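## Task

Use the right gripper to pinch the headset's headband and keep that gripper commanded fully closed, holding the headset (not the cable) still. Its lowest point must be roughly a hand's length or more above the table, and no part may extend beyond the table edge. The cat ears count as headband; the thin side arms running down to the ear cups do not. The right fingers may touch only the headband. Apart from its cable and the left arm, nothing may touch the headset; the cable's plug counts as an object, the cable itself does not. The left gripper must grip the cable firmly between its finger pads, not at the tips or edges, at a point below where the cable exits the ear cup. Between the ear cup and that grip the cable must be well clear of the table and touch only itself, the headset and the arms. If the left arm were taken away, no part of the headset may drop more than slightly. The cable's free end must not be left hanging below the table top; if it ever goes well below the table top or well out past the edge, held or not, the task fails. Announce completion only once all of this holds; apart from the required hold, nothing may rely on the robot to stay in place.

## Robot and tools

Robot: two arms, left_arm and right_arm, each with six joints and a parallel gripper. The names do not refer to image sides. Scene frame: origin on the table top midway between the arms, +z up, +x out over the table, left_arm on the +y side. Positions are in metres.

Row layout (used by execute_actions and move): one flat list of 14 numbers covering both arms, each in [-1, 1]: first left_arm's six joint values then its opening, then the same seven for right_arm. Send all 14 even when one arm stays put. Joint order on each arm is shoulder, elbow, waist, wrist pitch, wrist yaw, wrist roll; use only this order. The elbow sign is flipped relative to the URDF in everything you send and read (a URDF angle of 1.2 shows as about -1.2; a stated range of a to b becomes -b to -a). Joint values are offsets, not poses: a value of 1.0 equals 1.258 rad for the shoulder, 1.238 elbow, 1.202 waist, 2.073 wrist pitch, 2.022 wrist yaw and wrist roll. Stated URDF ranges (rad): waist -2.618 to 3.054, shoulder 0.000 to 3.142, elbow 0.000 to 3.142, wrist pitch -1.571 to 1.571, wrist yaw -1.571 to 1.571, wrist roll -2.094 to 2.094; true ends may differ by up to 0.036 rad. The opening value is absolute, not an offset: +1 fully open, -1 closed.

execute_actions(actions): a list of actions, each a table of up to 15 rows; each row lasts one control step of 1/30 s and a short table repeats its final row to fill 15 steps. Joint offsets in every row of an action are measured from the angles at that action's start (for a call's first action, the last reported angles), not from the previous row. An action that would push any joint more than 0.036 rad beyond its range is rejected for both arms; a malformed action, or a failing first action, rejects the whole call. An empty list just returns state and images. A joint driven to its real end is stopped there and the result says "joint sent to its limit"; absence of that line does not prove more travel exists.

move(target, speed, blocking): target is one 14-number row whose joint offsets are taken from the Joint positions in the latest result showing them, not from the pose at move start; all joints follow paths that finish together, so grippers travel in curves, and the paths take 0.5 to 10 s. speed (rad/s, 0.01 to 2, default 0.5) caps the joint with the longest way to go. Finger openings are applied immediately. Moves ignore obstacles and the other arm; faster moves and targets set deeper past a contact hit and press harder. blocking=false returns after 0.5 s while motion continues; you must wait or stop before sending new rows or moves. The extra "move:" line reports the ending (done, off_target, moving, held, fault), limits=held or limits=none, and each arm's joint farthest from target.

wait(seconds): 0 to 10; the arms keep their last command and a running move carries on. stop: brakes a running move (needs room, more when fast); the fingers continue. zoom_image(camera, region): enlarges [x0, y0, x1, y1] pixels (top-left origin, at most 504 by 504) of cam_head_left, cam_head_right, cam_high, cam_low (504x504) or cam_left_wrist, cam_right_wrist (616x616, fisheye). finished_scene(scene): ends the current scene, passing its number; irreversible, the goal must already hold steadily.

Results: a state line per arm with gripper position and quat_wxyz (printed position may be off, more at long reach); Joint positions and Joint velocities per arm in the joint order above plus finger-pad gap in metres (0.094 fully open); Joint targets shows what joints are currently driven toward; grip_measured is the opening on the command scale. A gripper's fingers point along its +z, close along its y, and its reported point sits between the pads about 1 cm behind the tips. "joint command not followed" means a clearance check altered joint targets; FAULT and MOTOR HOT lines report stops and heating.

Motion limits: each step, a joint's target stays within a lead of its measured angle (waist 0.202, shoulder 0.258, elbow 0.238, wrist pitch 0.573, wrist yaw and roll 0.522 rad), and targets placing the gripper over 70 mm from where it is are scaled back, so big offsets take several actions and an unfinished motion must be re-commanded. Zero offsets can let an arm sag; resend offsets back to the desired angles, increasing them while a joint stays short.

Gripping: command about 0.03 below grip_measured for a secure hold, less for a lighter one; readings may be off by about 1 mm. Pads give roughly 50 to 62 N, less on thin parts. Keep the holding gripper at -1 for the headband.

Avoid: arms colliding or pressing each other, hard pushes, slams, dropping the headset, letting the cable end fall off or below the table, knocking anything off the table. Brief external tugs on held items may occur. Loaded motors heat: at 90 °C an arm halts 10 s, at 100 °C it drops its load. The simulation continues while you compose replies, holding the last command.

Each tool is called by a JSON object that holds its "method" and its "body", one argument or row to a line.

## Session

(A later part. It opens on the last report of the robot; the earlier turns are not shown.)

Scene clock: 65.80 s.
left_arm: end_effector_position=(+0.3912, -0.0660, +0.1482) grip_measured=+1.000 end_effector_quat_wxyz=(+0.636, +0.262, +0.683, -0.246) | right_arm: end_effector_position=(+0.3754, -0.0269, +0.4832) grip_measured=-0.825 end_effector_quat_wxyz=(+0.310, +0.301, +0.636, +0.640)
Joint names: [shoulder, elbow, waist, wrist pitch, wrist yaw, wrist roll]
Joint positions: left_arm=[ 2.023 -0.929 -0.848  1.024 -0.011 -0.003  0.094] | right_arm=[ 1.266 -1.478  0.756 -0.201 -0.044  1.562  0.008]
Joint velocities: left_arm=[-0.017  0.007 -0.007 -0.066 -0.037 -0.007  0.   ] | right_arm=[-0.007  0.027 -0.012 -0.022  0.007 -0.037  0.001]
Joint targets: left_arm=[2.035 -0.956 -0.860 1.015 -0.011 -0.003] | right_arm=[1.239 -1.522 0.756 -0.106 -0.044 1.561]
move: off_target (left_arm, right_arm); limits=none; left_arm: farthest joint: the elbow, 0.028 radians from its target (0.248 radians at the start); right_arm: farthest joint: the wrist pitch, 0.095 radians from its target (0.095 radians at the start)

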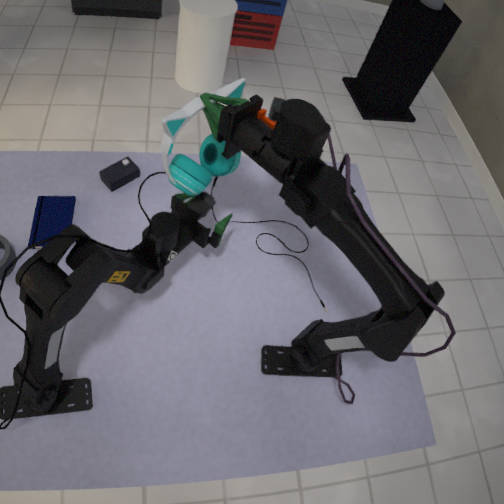

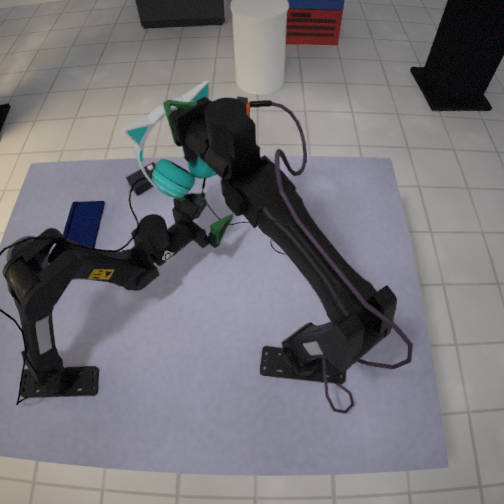

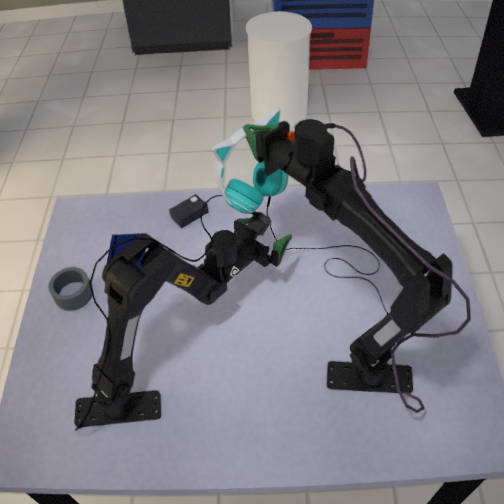

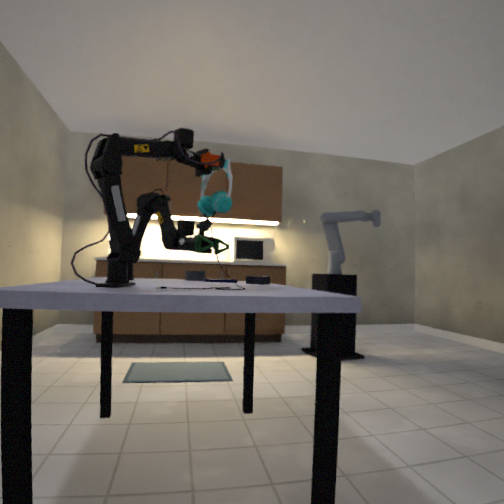

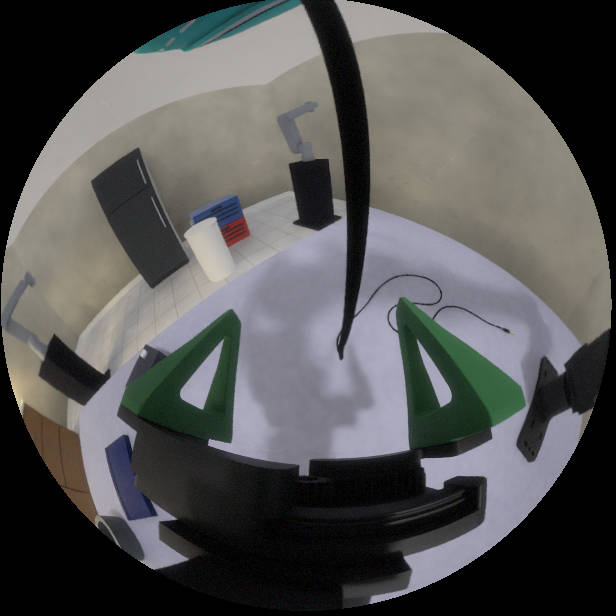

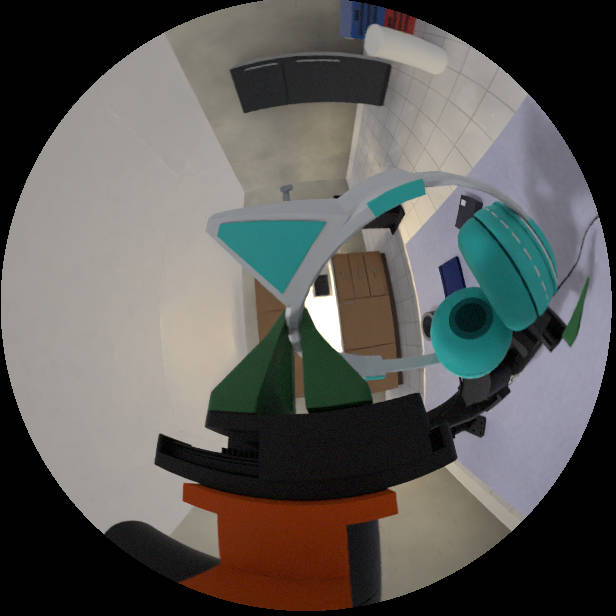

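Very close to camera; likely between fingers. Close.

{"method": "move", "body": {
  "target": [0.01,-0.022,-0.01,0,0,0,-1,-0.022,-0.036,0,0.046,0,0,-1],
  "speed": 0.2
}}

Scene clock: 68.63 s.
left_arm: end_effector_position=(+0.3912, -0.0660, +0.1481) grip_measured=-0.981 end_effector_quat_wxyz=(+0.636, +0.262, +0.683, -0.246) | right_arm: end_effector_position=(+0.3754, -0.0269, +0.4791) grip_measured=-0.825 end_effector_quat_wxyz=(+0.307, +0.304, +0.641, +0.635)
Joint names: [shoulder, elbow, waist, wrist pitch, wrist yaw, wrist roll]
Joint positions: left_arm=[ 2.023 -0.929 -0.848  1.023 -0.011 -0.003  0.001] | right_arm=[ 1.266 -1.477  0.756 -0.217 -0.044  1.562  0.008]
Joint velocities: left_arm=[-0.027  0.012  0.007 -0.037 -0.007  0.11  -0.001] | right_arm=[ 0.012 -0.007 -0.002 -0.007  0.022 -0.095 -0.   ]
Joint targets: left_arm=[2.036 -0.956 -0.860 1.024 -0.011 -0.003] | right_arm=[1.239 -1.522 0.756 -0.105 -0.044 1.562]
move: off_target (left_arm, right_arm); limits=none; left_arm: farthest joint: the elbow, 0.028 radians from its target (0.028 radians at the start); right_arm: farthest joint: the wrist pitch, 0.111 radians from its target (0.095 radians at the start)

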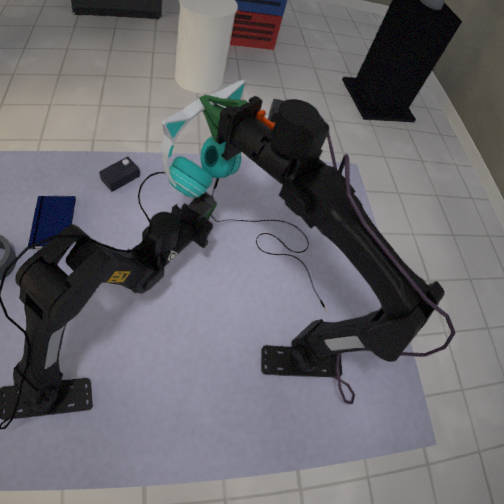

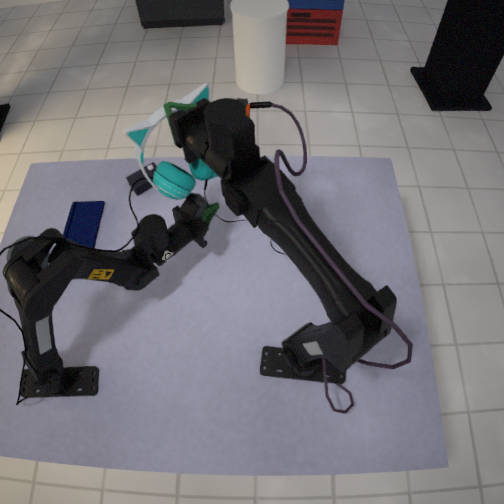

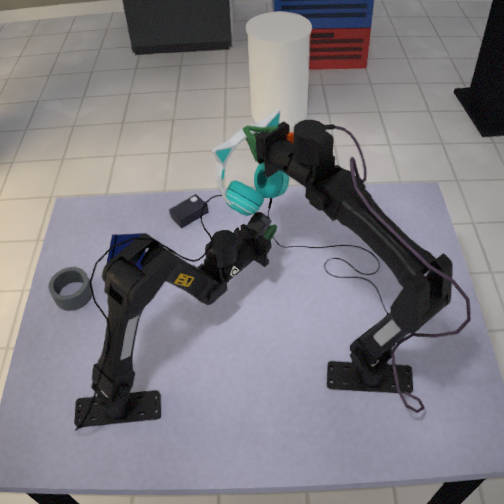

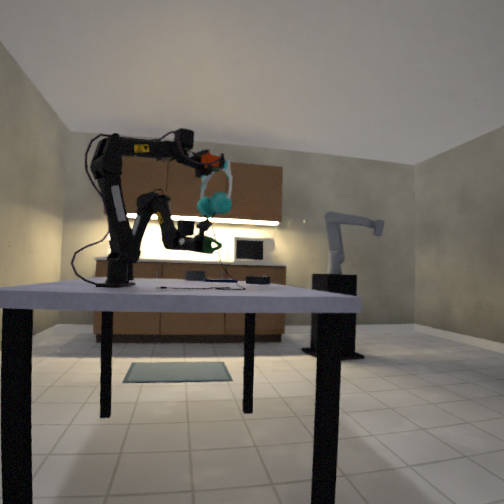

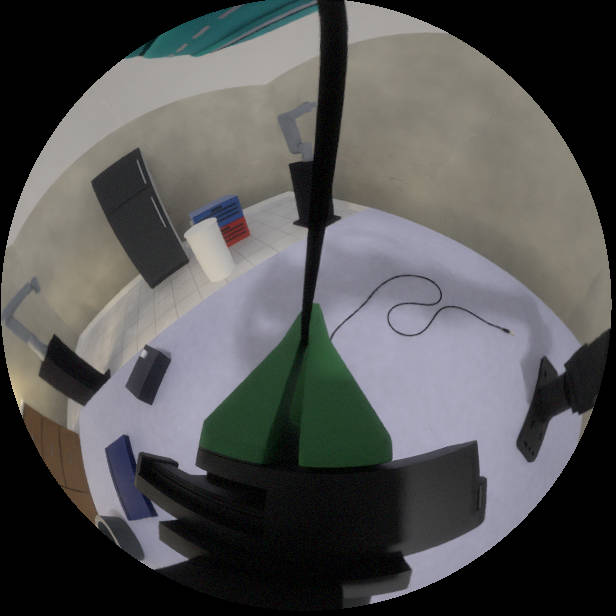

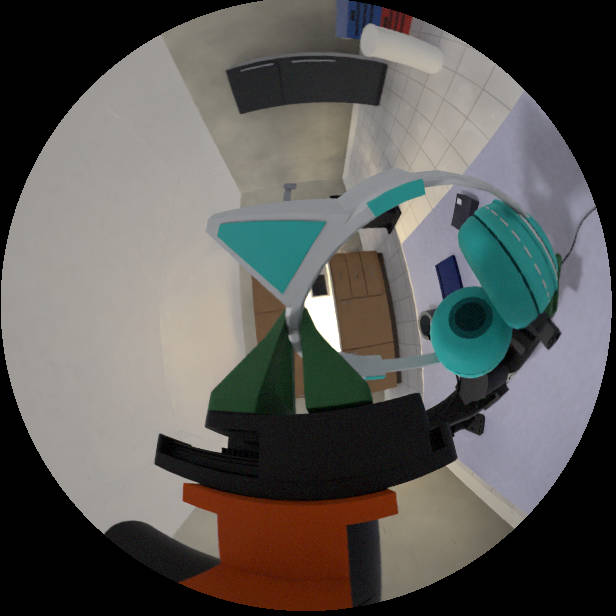

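{"method": "finished_scene", "body": {
  "scene": 1
}}

The scene is finished: the task was done.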